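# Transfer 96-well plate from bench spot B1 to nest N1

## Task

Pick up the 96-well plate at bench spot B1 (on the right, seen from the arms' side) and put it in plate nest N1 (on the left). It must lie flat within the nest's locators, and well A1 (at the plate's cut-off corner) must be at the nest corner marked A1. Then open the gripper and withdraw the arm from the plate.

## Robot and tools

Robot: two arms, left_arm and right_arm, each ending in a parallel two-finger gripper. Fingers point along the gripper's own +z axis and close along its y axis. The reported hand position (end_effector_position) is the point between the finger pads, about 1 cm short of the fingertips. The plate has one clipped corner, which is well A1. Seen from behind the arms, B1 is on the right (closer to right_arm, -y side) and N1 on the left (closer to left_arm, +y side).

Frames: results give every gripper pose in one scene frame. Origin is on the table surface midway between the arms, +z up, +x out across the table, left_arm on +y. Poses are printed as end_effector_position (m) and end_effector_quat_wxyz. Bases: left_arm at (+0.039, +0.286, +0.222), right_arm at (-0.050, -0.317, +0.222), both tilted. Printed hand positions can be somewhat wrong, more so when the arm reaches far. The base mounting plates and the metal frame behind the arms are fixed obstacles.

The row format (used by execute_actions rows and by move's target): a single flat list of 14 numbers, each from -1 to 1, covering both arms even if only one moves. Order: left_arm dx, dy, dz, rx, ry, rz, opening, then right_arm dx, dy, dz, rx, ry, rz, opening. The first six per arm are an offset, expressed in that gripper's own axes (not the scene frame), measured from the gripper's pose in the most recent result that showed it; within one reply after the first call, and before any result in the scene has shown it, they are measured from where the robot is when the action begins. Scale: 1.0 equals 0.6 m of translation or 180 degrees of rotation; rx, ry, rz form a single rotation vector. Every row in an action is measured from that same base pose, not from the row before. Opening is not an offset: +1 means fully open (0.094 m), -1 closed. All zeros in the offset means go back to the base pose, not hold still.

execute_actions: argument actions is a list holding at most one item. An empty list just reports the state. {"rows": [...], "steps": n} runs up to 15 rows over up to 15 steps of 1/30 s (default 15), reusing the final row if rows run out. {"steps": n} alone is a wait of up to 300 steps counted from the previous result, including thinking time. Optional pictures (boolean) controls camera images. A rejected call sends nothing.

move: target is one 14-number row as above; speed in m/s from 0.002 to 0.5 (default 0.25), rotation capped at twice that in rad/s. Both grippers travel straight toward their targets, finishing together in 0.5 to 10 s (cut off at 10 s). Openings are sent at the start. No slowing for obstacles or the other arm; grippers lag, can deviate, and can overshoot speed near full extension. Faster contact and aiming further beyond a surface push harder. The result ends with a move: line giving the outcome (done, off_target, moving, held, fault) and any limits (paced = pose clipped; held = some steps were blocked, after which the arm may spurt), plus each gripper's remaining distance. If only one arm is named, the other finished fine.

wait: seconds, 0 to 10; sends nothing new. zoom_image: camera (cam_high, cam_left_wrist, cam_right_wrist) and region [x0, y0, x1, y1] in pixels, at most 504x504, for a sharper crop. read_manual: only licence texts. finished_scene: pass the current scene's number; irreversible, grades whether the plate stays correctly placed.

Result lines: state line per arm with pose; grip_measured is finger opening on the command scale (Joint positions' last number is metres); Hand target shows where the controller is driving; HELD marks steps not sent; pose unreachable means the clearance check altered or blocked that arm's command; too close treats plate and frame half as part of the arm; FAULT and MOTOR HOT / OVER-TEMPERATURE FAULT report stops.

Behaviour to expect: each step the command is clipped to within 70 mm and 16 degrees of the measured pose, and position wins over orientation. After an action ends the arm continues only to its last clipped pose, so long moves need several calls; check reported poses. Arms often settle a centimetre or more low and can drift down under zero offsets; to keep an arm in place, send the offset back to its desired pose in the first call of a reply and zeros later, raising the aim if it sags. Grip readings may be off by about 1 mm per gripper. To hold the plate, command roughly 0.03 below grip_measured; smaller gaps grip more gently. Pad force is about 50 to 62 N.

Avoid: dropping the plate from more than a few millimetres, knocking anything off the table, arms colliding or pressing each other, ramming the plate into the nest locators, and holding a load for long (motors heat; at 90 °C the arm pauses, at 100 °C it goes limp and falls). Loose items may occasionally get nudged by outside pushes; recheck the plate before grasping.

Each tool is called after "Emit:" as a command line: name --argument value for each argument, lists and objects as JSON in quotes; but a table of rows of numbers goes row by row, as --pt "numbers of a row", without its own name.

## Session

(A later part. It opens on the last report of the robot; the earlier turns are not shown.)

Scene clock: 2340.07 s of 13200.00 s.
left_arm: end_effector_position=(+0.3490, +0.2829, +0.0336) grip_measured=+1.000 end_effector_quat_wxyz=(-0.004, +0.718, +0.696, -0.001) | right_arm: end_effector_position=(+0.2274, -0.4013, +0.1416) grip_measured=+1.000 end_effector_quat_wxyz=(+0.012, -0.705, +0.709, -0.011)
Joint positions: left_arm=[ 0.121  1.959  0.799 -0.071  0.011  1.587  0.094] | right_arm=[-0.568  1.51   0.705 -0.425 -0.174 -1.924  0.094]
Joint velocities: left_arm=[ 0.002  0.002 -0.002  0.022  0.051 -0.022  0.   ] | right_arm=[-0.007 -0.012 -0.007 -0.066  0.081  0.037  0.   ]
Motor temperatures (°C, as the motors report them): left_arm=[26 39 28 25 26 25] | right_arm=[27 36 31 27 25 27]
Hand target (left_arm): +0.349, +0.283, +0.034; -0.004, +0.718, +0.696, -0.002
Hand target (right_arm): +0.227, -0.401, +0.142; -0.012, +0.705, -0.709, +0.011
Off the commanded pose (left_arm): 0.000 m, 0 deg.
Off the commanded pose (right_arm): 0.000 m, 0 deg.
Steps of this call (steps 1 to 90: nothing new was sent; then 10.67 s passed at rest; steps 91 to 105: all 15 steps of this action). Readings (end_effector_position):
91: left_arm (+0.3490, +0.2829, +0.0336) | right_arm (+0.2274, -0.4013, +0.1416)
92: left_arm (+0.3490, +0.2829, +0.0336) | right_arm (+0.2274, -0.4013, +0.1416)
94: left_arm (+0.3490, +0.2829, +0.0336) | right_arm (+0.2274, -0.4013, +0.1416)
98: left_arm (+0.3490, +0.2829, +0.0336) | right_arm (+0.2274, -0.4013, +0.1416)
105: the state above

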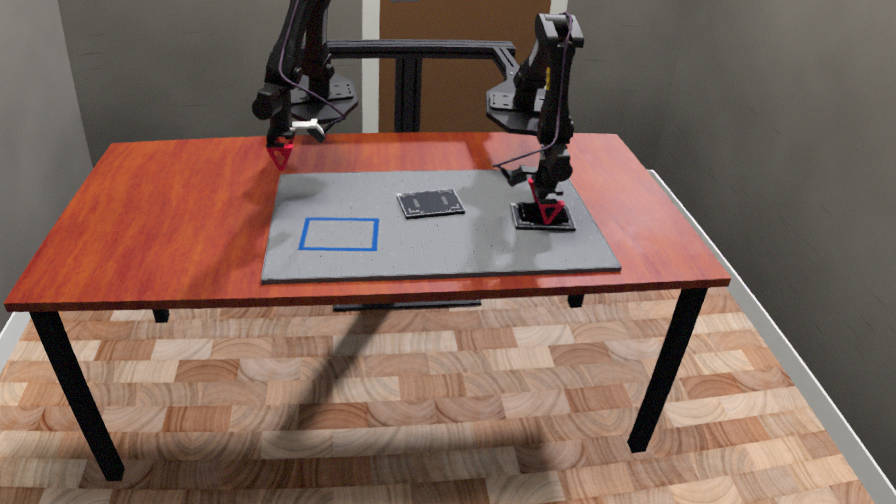

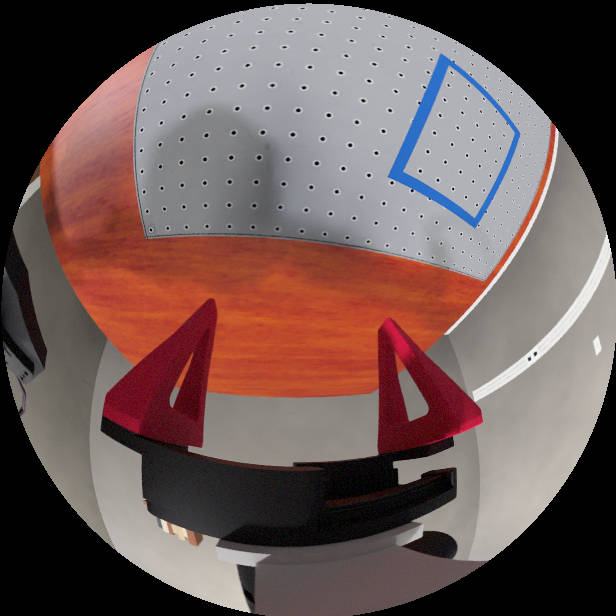

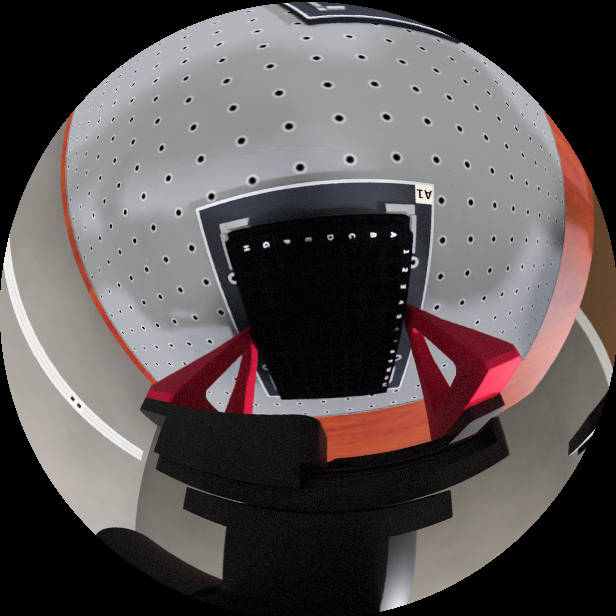

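Emit:
execute_actions --actions '[{"rows": [[0,-0.0016,-0.0063,0.0025,0,0,1,0,0,0,0,0,0,1],[0,-0.0016,-0.0063,0.0025,0,0,1,0,0,0,0,0,0,1],[0,-0.0016,-0.009,0.003,0,0,1,0,0,0,0,0,0,1],[0,-0.0016,-0.0118,0.0035,0,0,1,0,0,0,0,0,0,1],[0,-0.0016,-0.0146,0.0041,0,0,1,0,0,0,0,0,0,1],[0,-0.0015,-0.0174,0.0046,0,0,1,0,0,0,0,0,0,1],[0,-0.0015,-0.0202,0.0051,0,0,1,0,0,0,0,0,0,1],[0,-0.0015,-0.023,0.0057,0,0,1,0,0,0,0,0,0,1],[0,-0.0015,-0.0258,0.0062,0,0,1,0,0,0,0,0,0,1],[0,-0.0014,-0.0286,0.0067,0,0,1,0,0,0,0,0,0,1],[0,-0.0014,-0.0314,0.0072,0,0,1,0,0,0,0,0,0,1],[0,-0.0014,-0.0343,0.0078,0,0,1,0,0,0,0,0,0,1],[0,-0.0013,-0.0372,0.0083,0,0,1,0,0,0,0,0,0,1]], "steps": 15}]'

Scene clock: 2371.87 s of 13200.00 s.
left_arm: end_effector_position=(+0.3465, +0.2827, +0.0480) grip_measured=+1.000 end_effector_quat_wxyz=(-0.010, +0.718, +0.696, -0.008) | right_arm: end_effector_position=(+0.2274, -0.4013, +0.1416) grip_measured=+1.000 end_effector_quat_wxyz=(+0.012, -0.705, +0.709, -0.011)
Joint positions: left_arm=[ 0.121  1.902  0.799 -0.146  0.011  1.587  0.094] | right_arm=[-0.568  1.51   0.705 -0.425 -0.174 -1.924  0.094]
Joint velocities: left_arm=[-0.012 -0.125  0.002 -0.125 -0.081 -0.037  0.   ] | right_arm=[ 0.007  0.012 -0.012 -0.095 -0.007 -0.081  0.   ]
Motor temperatures (°C, as the motors report them): left_arm=[26 39 28 25 26 25] | right_arm=[27 36 31 27 25 27]
Hand target (left_arm): +0.348, +0.283, +0.056; -0.013, +0.718, +0.695, -0.010
Hand target (right_arm): +0.227, -0.401, +0.142; -0.012, +0.705, -0.709, +0.011
Off the commanded pose (left_arm): 0.008 m, 0 deg.
Off the commanded pose (right_arm): 0.000 m, 0 deg.
Steps of this call (steps 1 to 90: nothing new was sent; then 28.30 s passed at rest; steps 91 to 105: all 15 steps of this action). Readings (end_effector_position):
91: left_arm (+0.3490, +0.2829, +0.0336) | right_arm (+0.2274, -0.4013, +0.1416)
92: left_arm (+0.3488, +0.2829, +0.0337) | right_arm (+0.2274, -0.4013, +0.1416)
94: left_arm (+0.3479, +0.2829, +0.0337) | right_arm (+0.2274, -0.4013, +0.1416)
98: left_arm (+0.3452, +0.2829, +0.0361) | right_arm (+0.2274, -0.4013, +0.1416)
105: the state above

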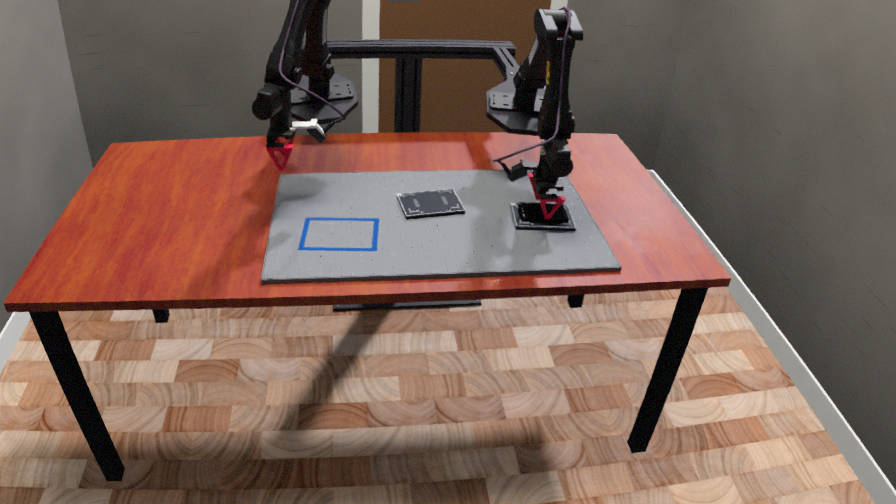

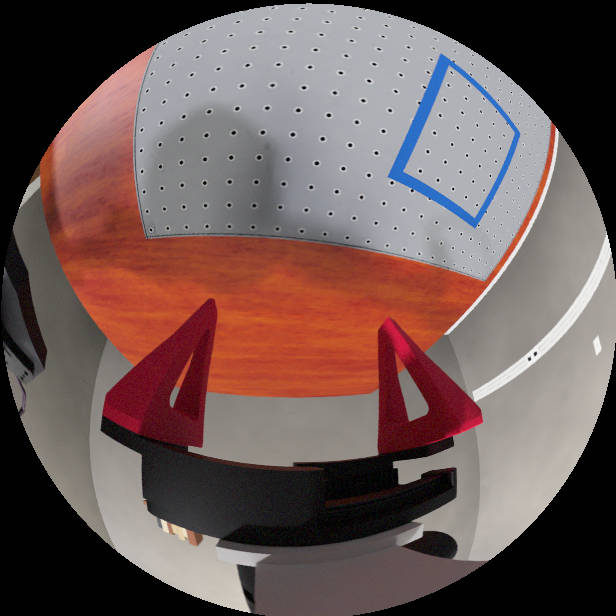

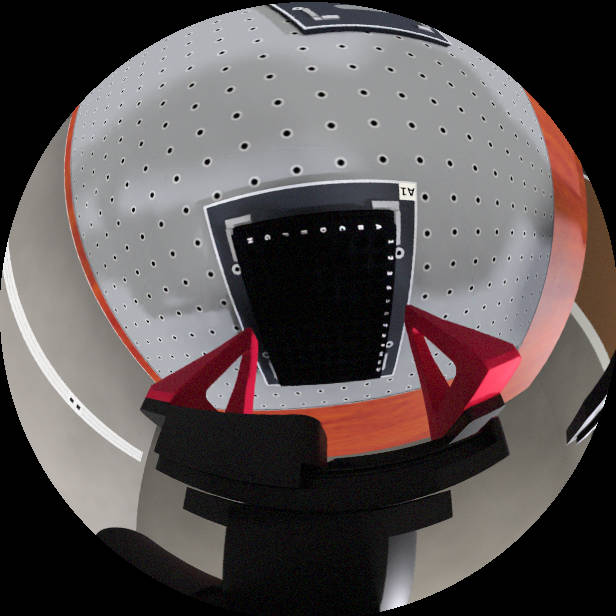

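Emit:
move --target '[0, 0, -0.11, 0, 0, 0, 1, 0, 0, 0, 0, 0, 0, 1]' --speed 0.1

Emit:
zoom_image --camera "cam_right_wrist" --region '[210, 170, 450, 410]'

Emit:
zoom_image --camera "cam_high" --region '[495, 185, 595, 245]'

Scene clock: 2381.77 s of 13200.00 s.
left_arm: end_effector_position=(+0.3442, +0.2819, +0.1072) grip_measured=+1.000 end_effector_quat_wxyz=(-0.014, +0.718, +0.696, -0.012) | right_arm: end_effector_position=(+0.2274, -0.4013, +0.1416) grip_measured=+1.000 end_effector_quat_wxyz=(+0.012, -0.705, +0.709, -0.011)
Joint positions: left_arm=[ 0.121  1.671  0.799 -0.387  0.011  1.587  0.094] | right_arm=[-0.568  1.51   0.705 -0.425 -0.174 -1.924  0.094]
Joint velocities: left_arm=[-0.002 -0.012  0.002 -0.154  0.022 -0.007  0.   ] | right_arm=[ 0.002 -0.012  0.002  0.051 -0.051  0.022  0.   ]
Motor temperatures (°C, as the motors report them): left_arm=[26 39 28 25 26 25] | right_arm=[27 36 31 27 25 27]
Hand target (left_arm): +0.348, +0.282, +0.114; -0.010, +0.718, +0.696, -0.008
Hand target (right_arm): +0.227, -0.401, +0.142; -0.012, +0.705, -0.709, +0.011
Off the commanded pose (left_arm): 0.008 m, 1 deg.
Off the commanded pose (right_arm): 0.000 m, 0 deg.
After step 90, 5.70 s passed at rest.
move: done

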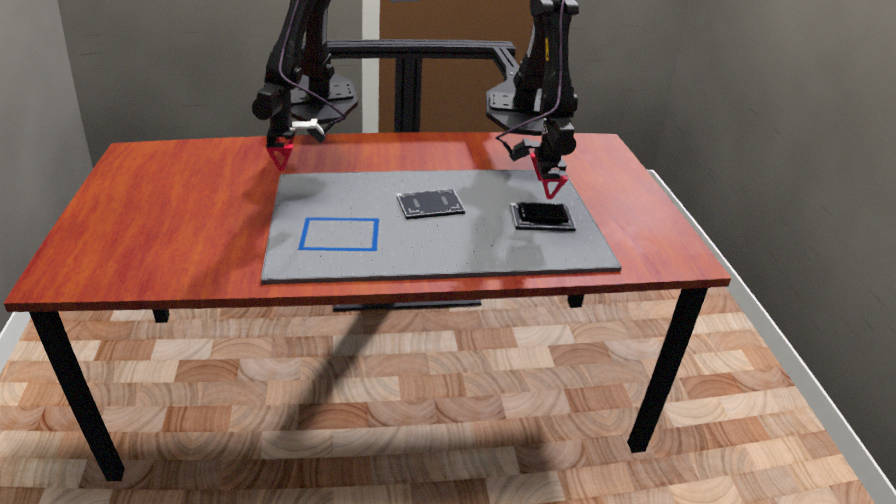

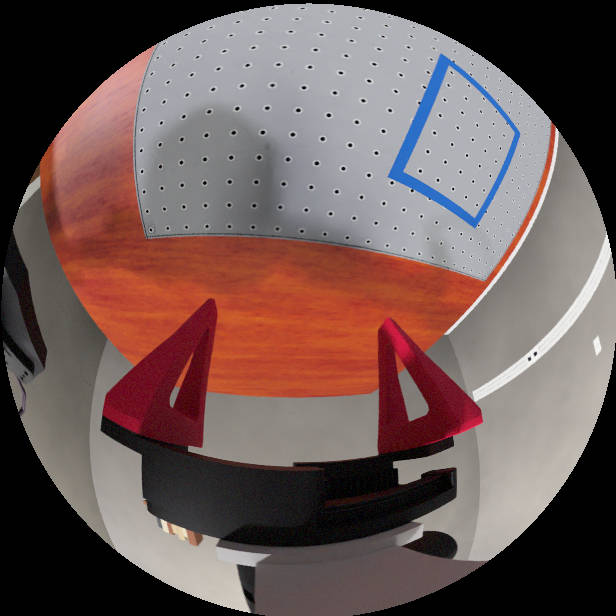

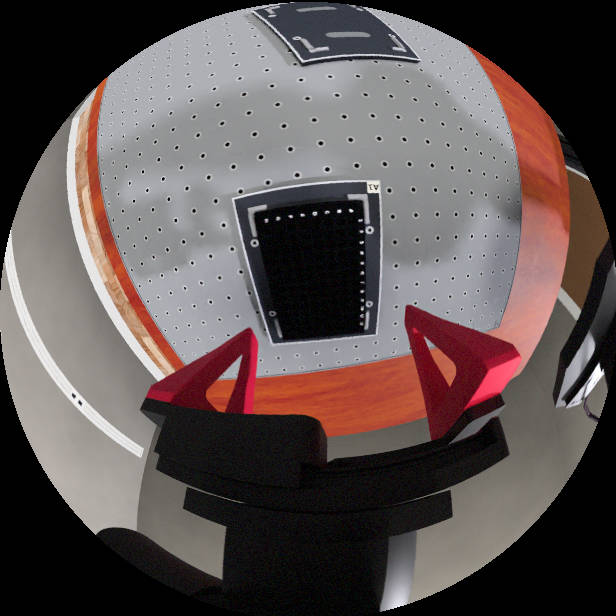

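Region (210, 170, 450, 410) of cam_right_wrist's 616x616 image, scaled by 2.100, with more detail than that image has.

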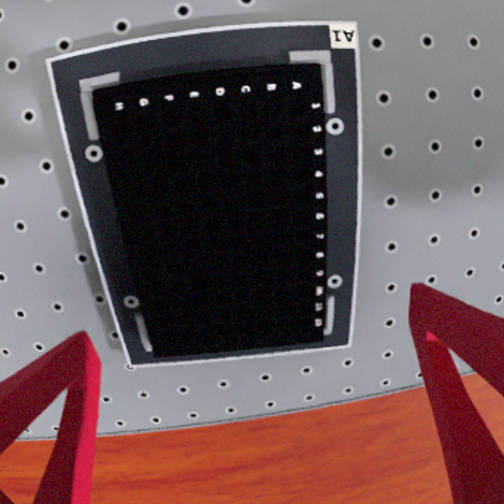

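Region (495, 185, 595, 245) of cam_high's 896x504 image, scaled by 5.040, with more detail than that image has; it fills the top 302 rows of this view, and the rest is white.

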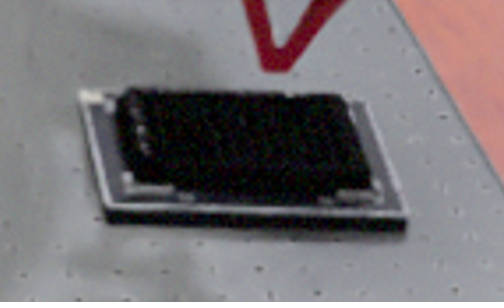

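Emit:
zoom_image --camera "cam_high" --region '[545, 195, 585, 235]'

Emit:
zoom_image --camera "cam_high" --region '[505, 195, 545, 235]'

Emit:
zoom_image --camera "cam_right_wrist" --region '[255, 280, 395, 360]'

Region (545, 195, 585, 235) of cam_high's 896x504 image, scaled by 12.600, with more detail than that image has.

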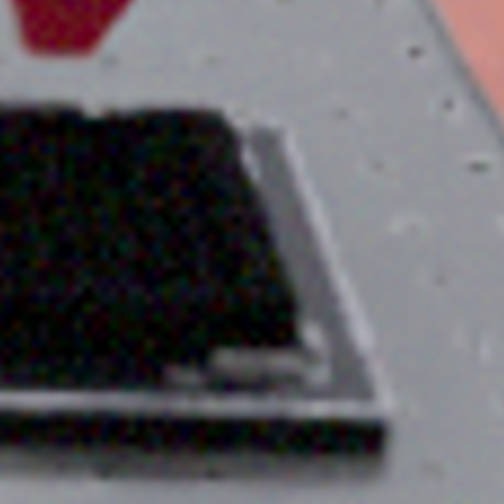

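Region (505, 195, 545, 235) of cam_high's 896x504 image, scaled by 12.600, with more detail than that image has.

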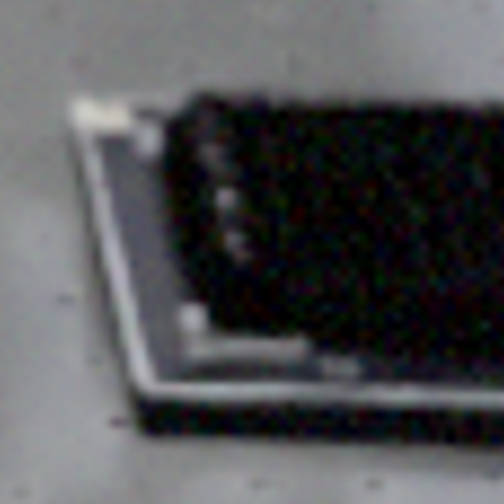

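Region (255, 280, 395, 360) of cam_right_wrist's 616x616 image, scaled by 3.600, with more detail than that image has; it fills the top 288 rows of this view, and the rest is white.

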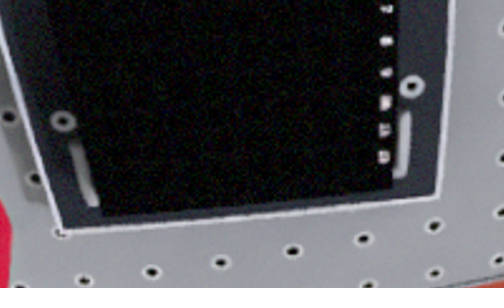

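Emit:
move --target '[0.24, 0, -0.04, 0, 0, 0, 1, 0, 0, 0, 0, 0, 0, 1]' --speed 0.2

Emit:
zoom_image --camera "cam_right_wrist" --region '[200, 60, 440, 300]'

Scene clock: 2416.33 s of 13200.00 s.
left_arm: end_effector_position=(+0.3424, +0.4252, +0.1277) grip_measured=+1.000 end_effector_quat_wxyz=(-0.020, +0.716, +0.698, -0.010) | right_arm: end_effector_position=(+0.2274, -0.4013, +0.1416) grip_measured=+1.000 end_effector_quat_wxyz=(+0.012, -0.705, +0.709, -0.011)
Joint positions: left_arm=[ 0.616  1.736  0.956 -0.52   0.143  2.056  0.094] | right_arm=[-0.568  1.51   0.705 -0.425 -0.174 -1.924  0.094]
Joint velocities: left_arm=[-0.012 -0.007 -0.012  0.051 -0.007  0.037  0.   ] | right_arm=[ 0.022  0.002 -0.012  0.037  0.051 -0.022  0.   ]
Motor temperatures (°C, as the motors report them): left_arm=[26 40 29 25 26 25] | right_arm=[27 36 31 27 25 27]
Hand target (left_arm): +0.348, +0.426, +0.131; -0.012, +0.718, +0.696, -0.012
Hand target (right_arm): +0.227, -0.401, +0.142; -0.012, +0.705, -0.709, +0.011
Off the commanded pose (left_arm): 0.008 m, 1 deg.
Off the commanded pose (right_arm): 0.000 m, 0 deg.
After step 90, 30.20 s passed at rest.
move: done

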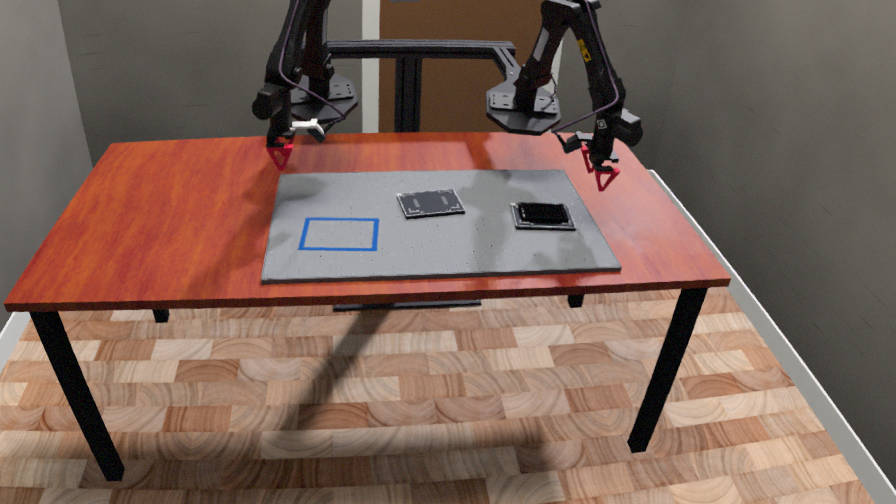

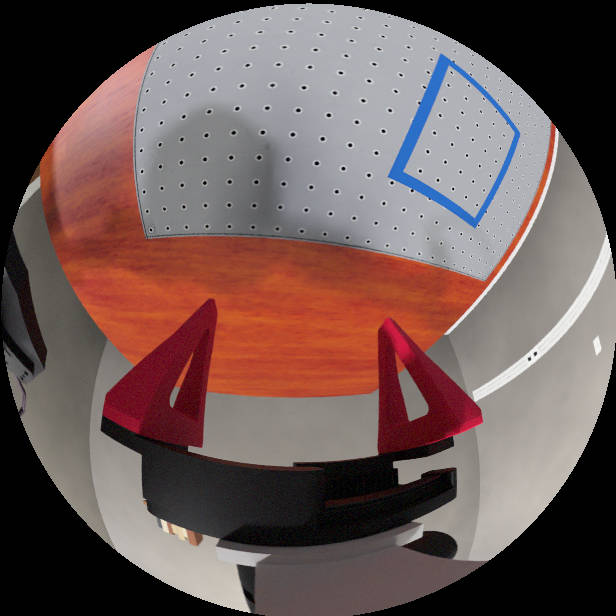

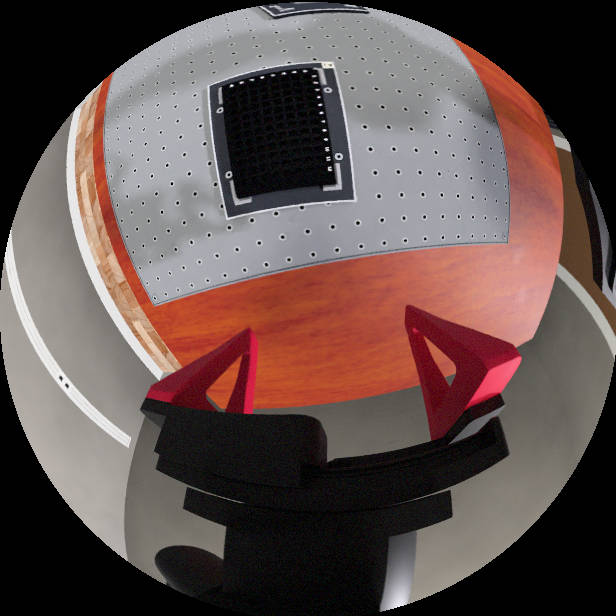

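Region (200, 60, 440, 300) of cam_right_wrist's 616x616 image, scaled by 2.100, with more detail than that image has.

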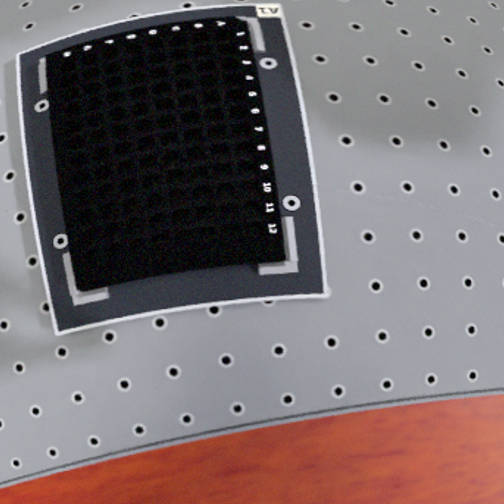

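Emit:
move --target '[0.05, -0.2, -0.1, 0, 0, 0, 1, 0, 0, 0, 0, 0, 0, 1]' --speed 0.25

Scene clock: 2426.00 s of 13200.00 s.
left_arm: end_effector_position=(+0.2328, +0.4586, +0.1902) grip_measured=+1.000 end_effector_quat_wxyz=(-0.099, +0.630, +0.770, +0.027) | right_arm: end_effector_position=(+0.2274, -0.4013, +0.1416) grip_measured=+1.000 end_effector_quat_wxyz=(+0.012, -0.705, +0.709, -0.011)
Joint positions: left_arm=[ 0.891  1.359  0.69  -0.636  0.047  2.095  0.094] | right_arm=[-0.568  1.51   0.705 -0.425 -0.174 -1.924  0.094]
Joint velocities: left_arm=[ 0.002 -0.022  0.007 -0.125 -0.007  0.007  0.   ] | right_arm=[-0.002 -0.007 -0.017 -0.066  0.007 -0.081  0.   ]
Motor temperatures (°C, as the motors report them): left_arm=[26 39 29 25 26 25] | right_arm=[27 36 31 27 25 27]
Hand target (left_arm): +0.226, +0.456, +0.193; -0.105, +0.630, +0.769, +0.021
Hand target (right_arm): +0.227, -0.401, +0.142; -0.012, +0.705, -0.709, +0.011
Off the commanded pose (left_arm): 0.008 m, 16 deg; orientation clipped at the last step of the last action.
Off the commanded pose (right_arm): 0.000 m, 0 deg.
joint sent to its limit (left arm) — the command would take joint 6 (wrist roll) past its upper limit, so that joint was sent only as far as its limit.
After step 90, 5.47 s passed at rest.
move: off_target (left_arm); limits=paced

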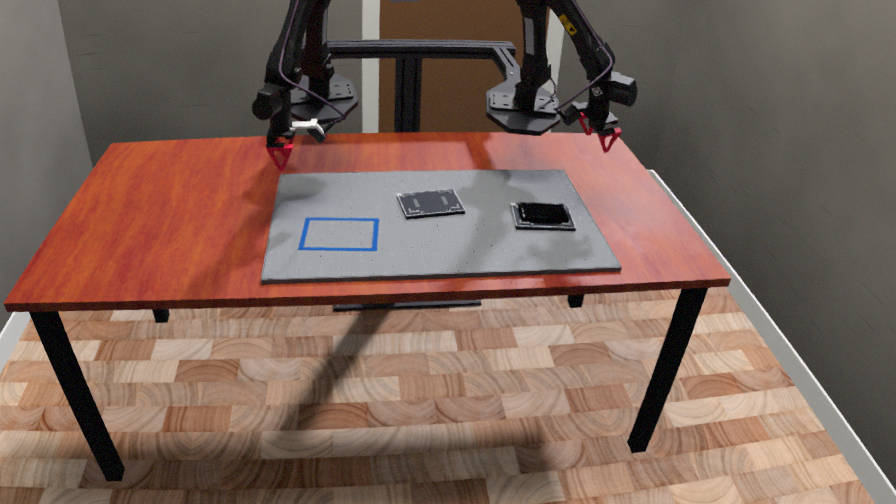

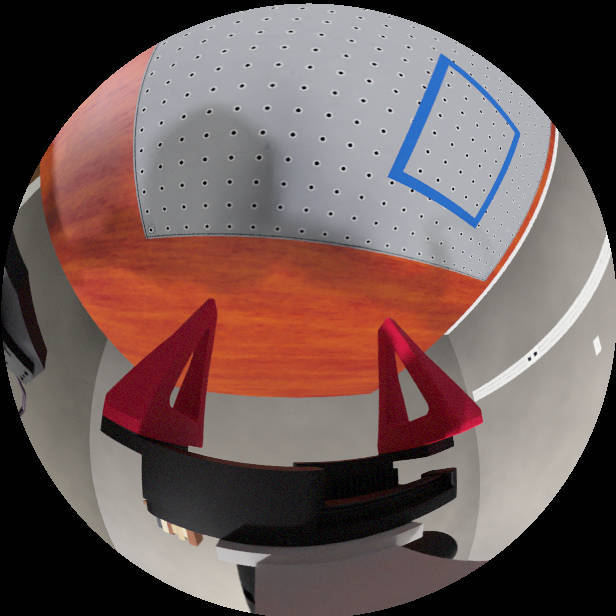

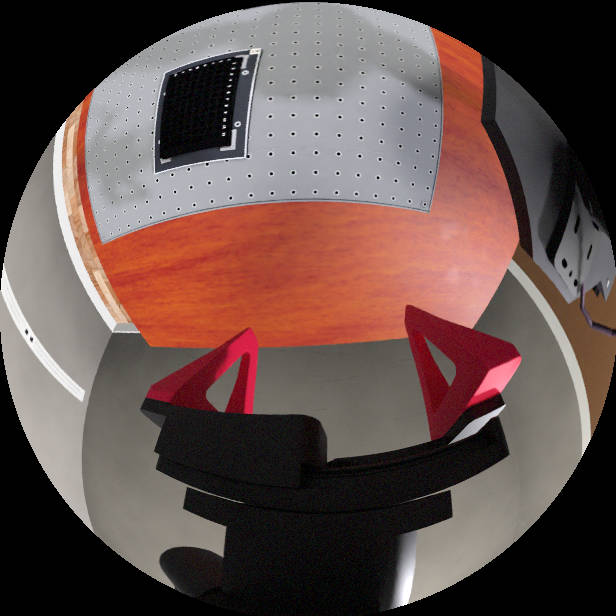

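The plate is seated in N1 with A1 at the A1 corner, and the arms are clear. Finishing scene 1.

Emit:
finished_scene --scene 1

The scene is finished: the task was done.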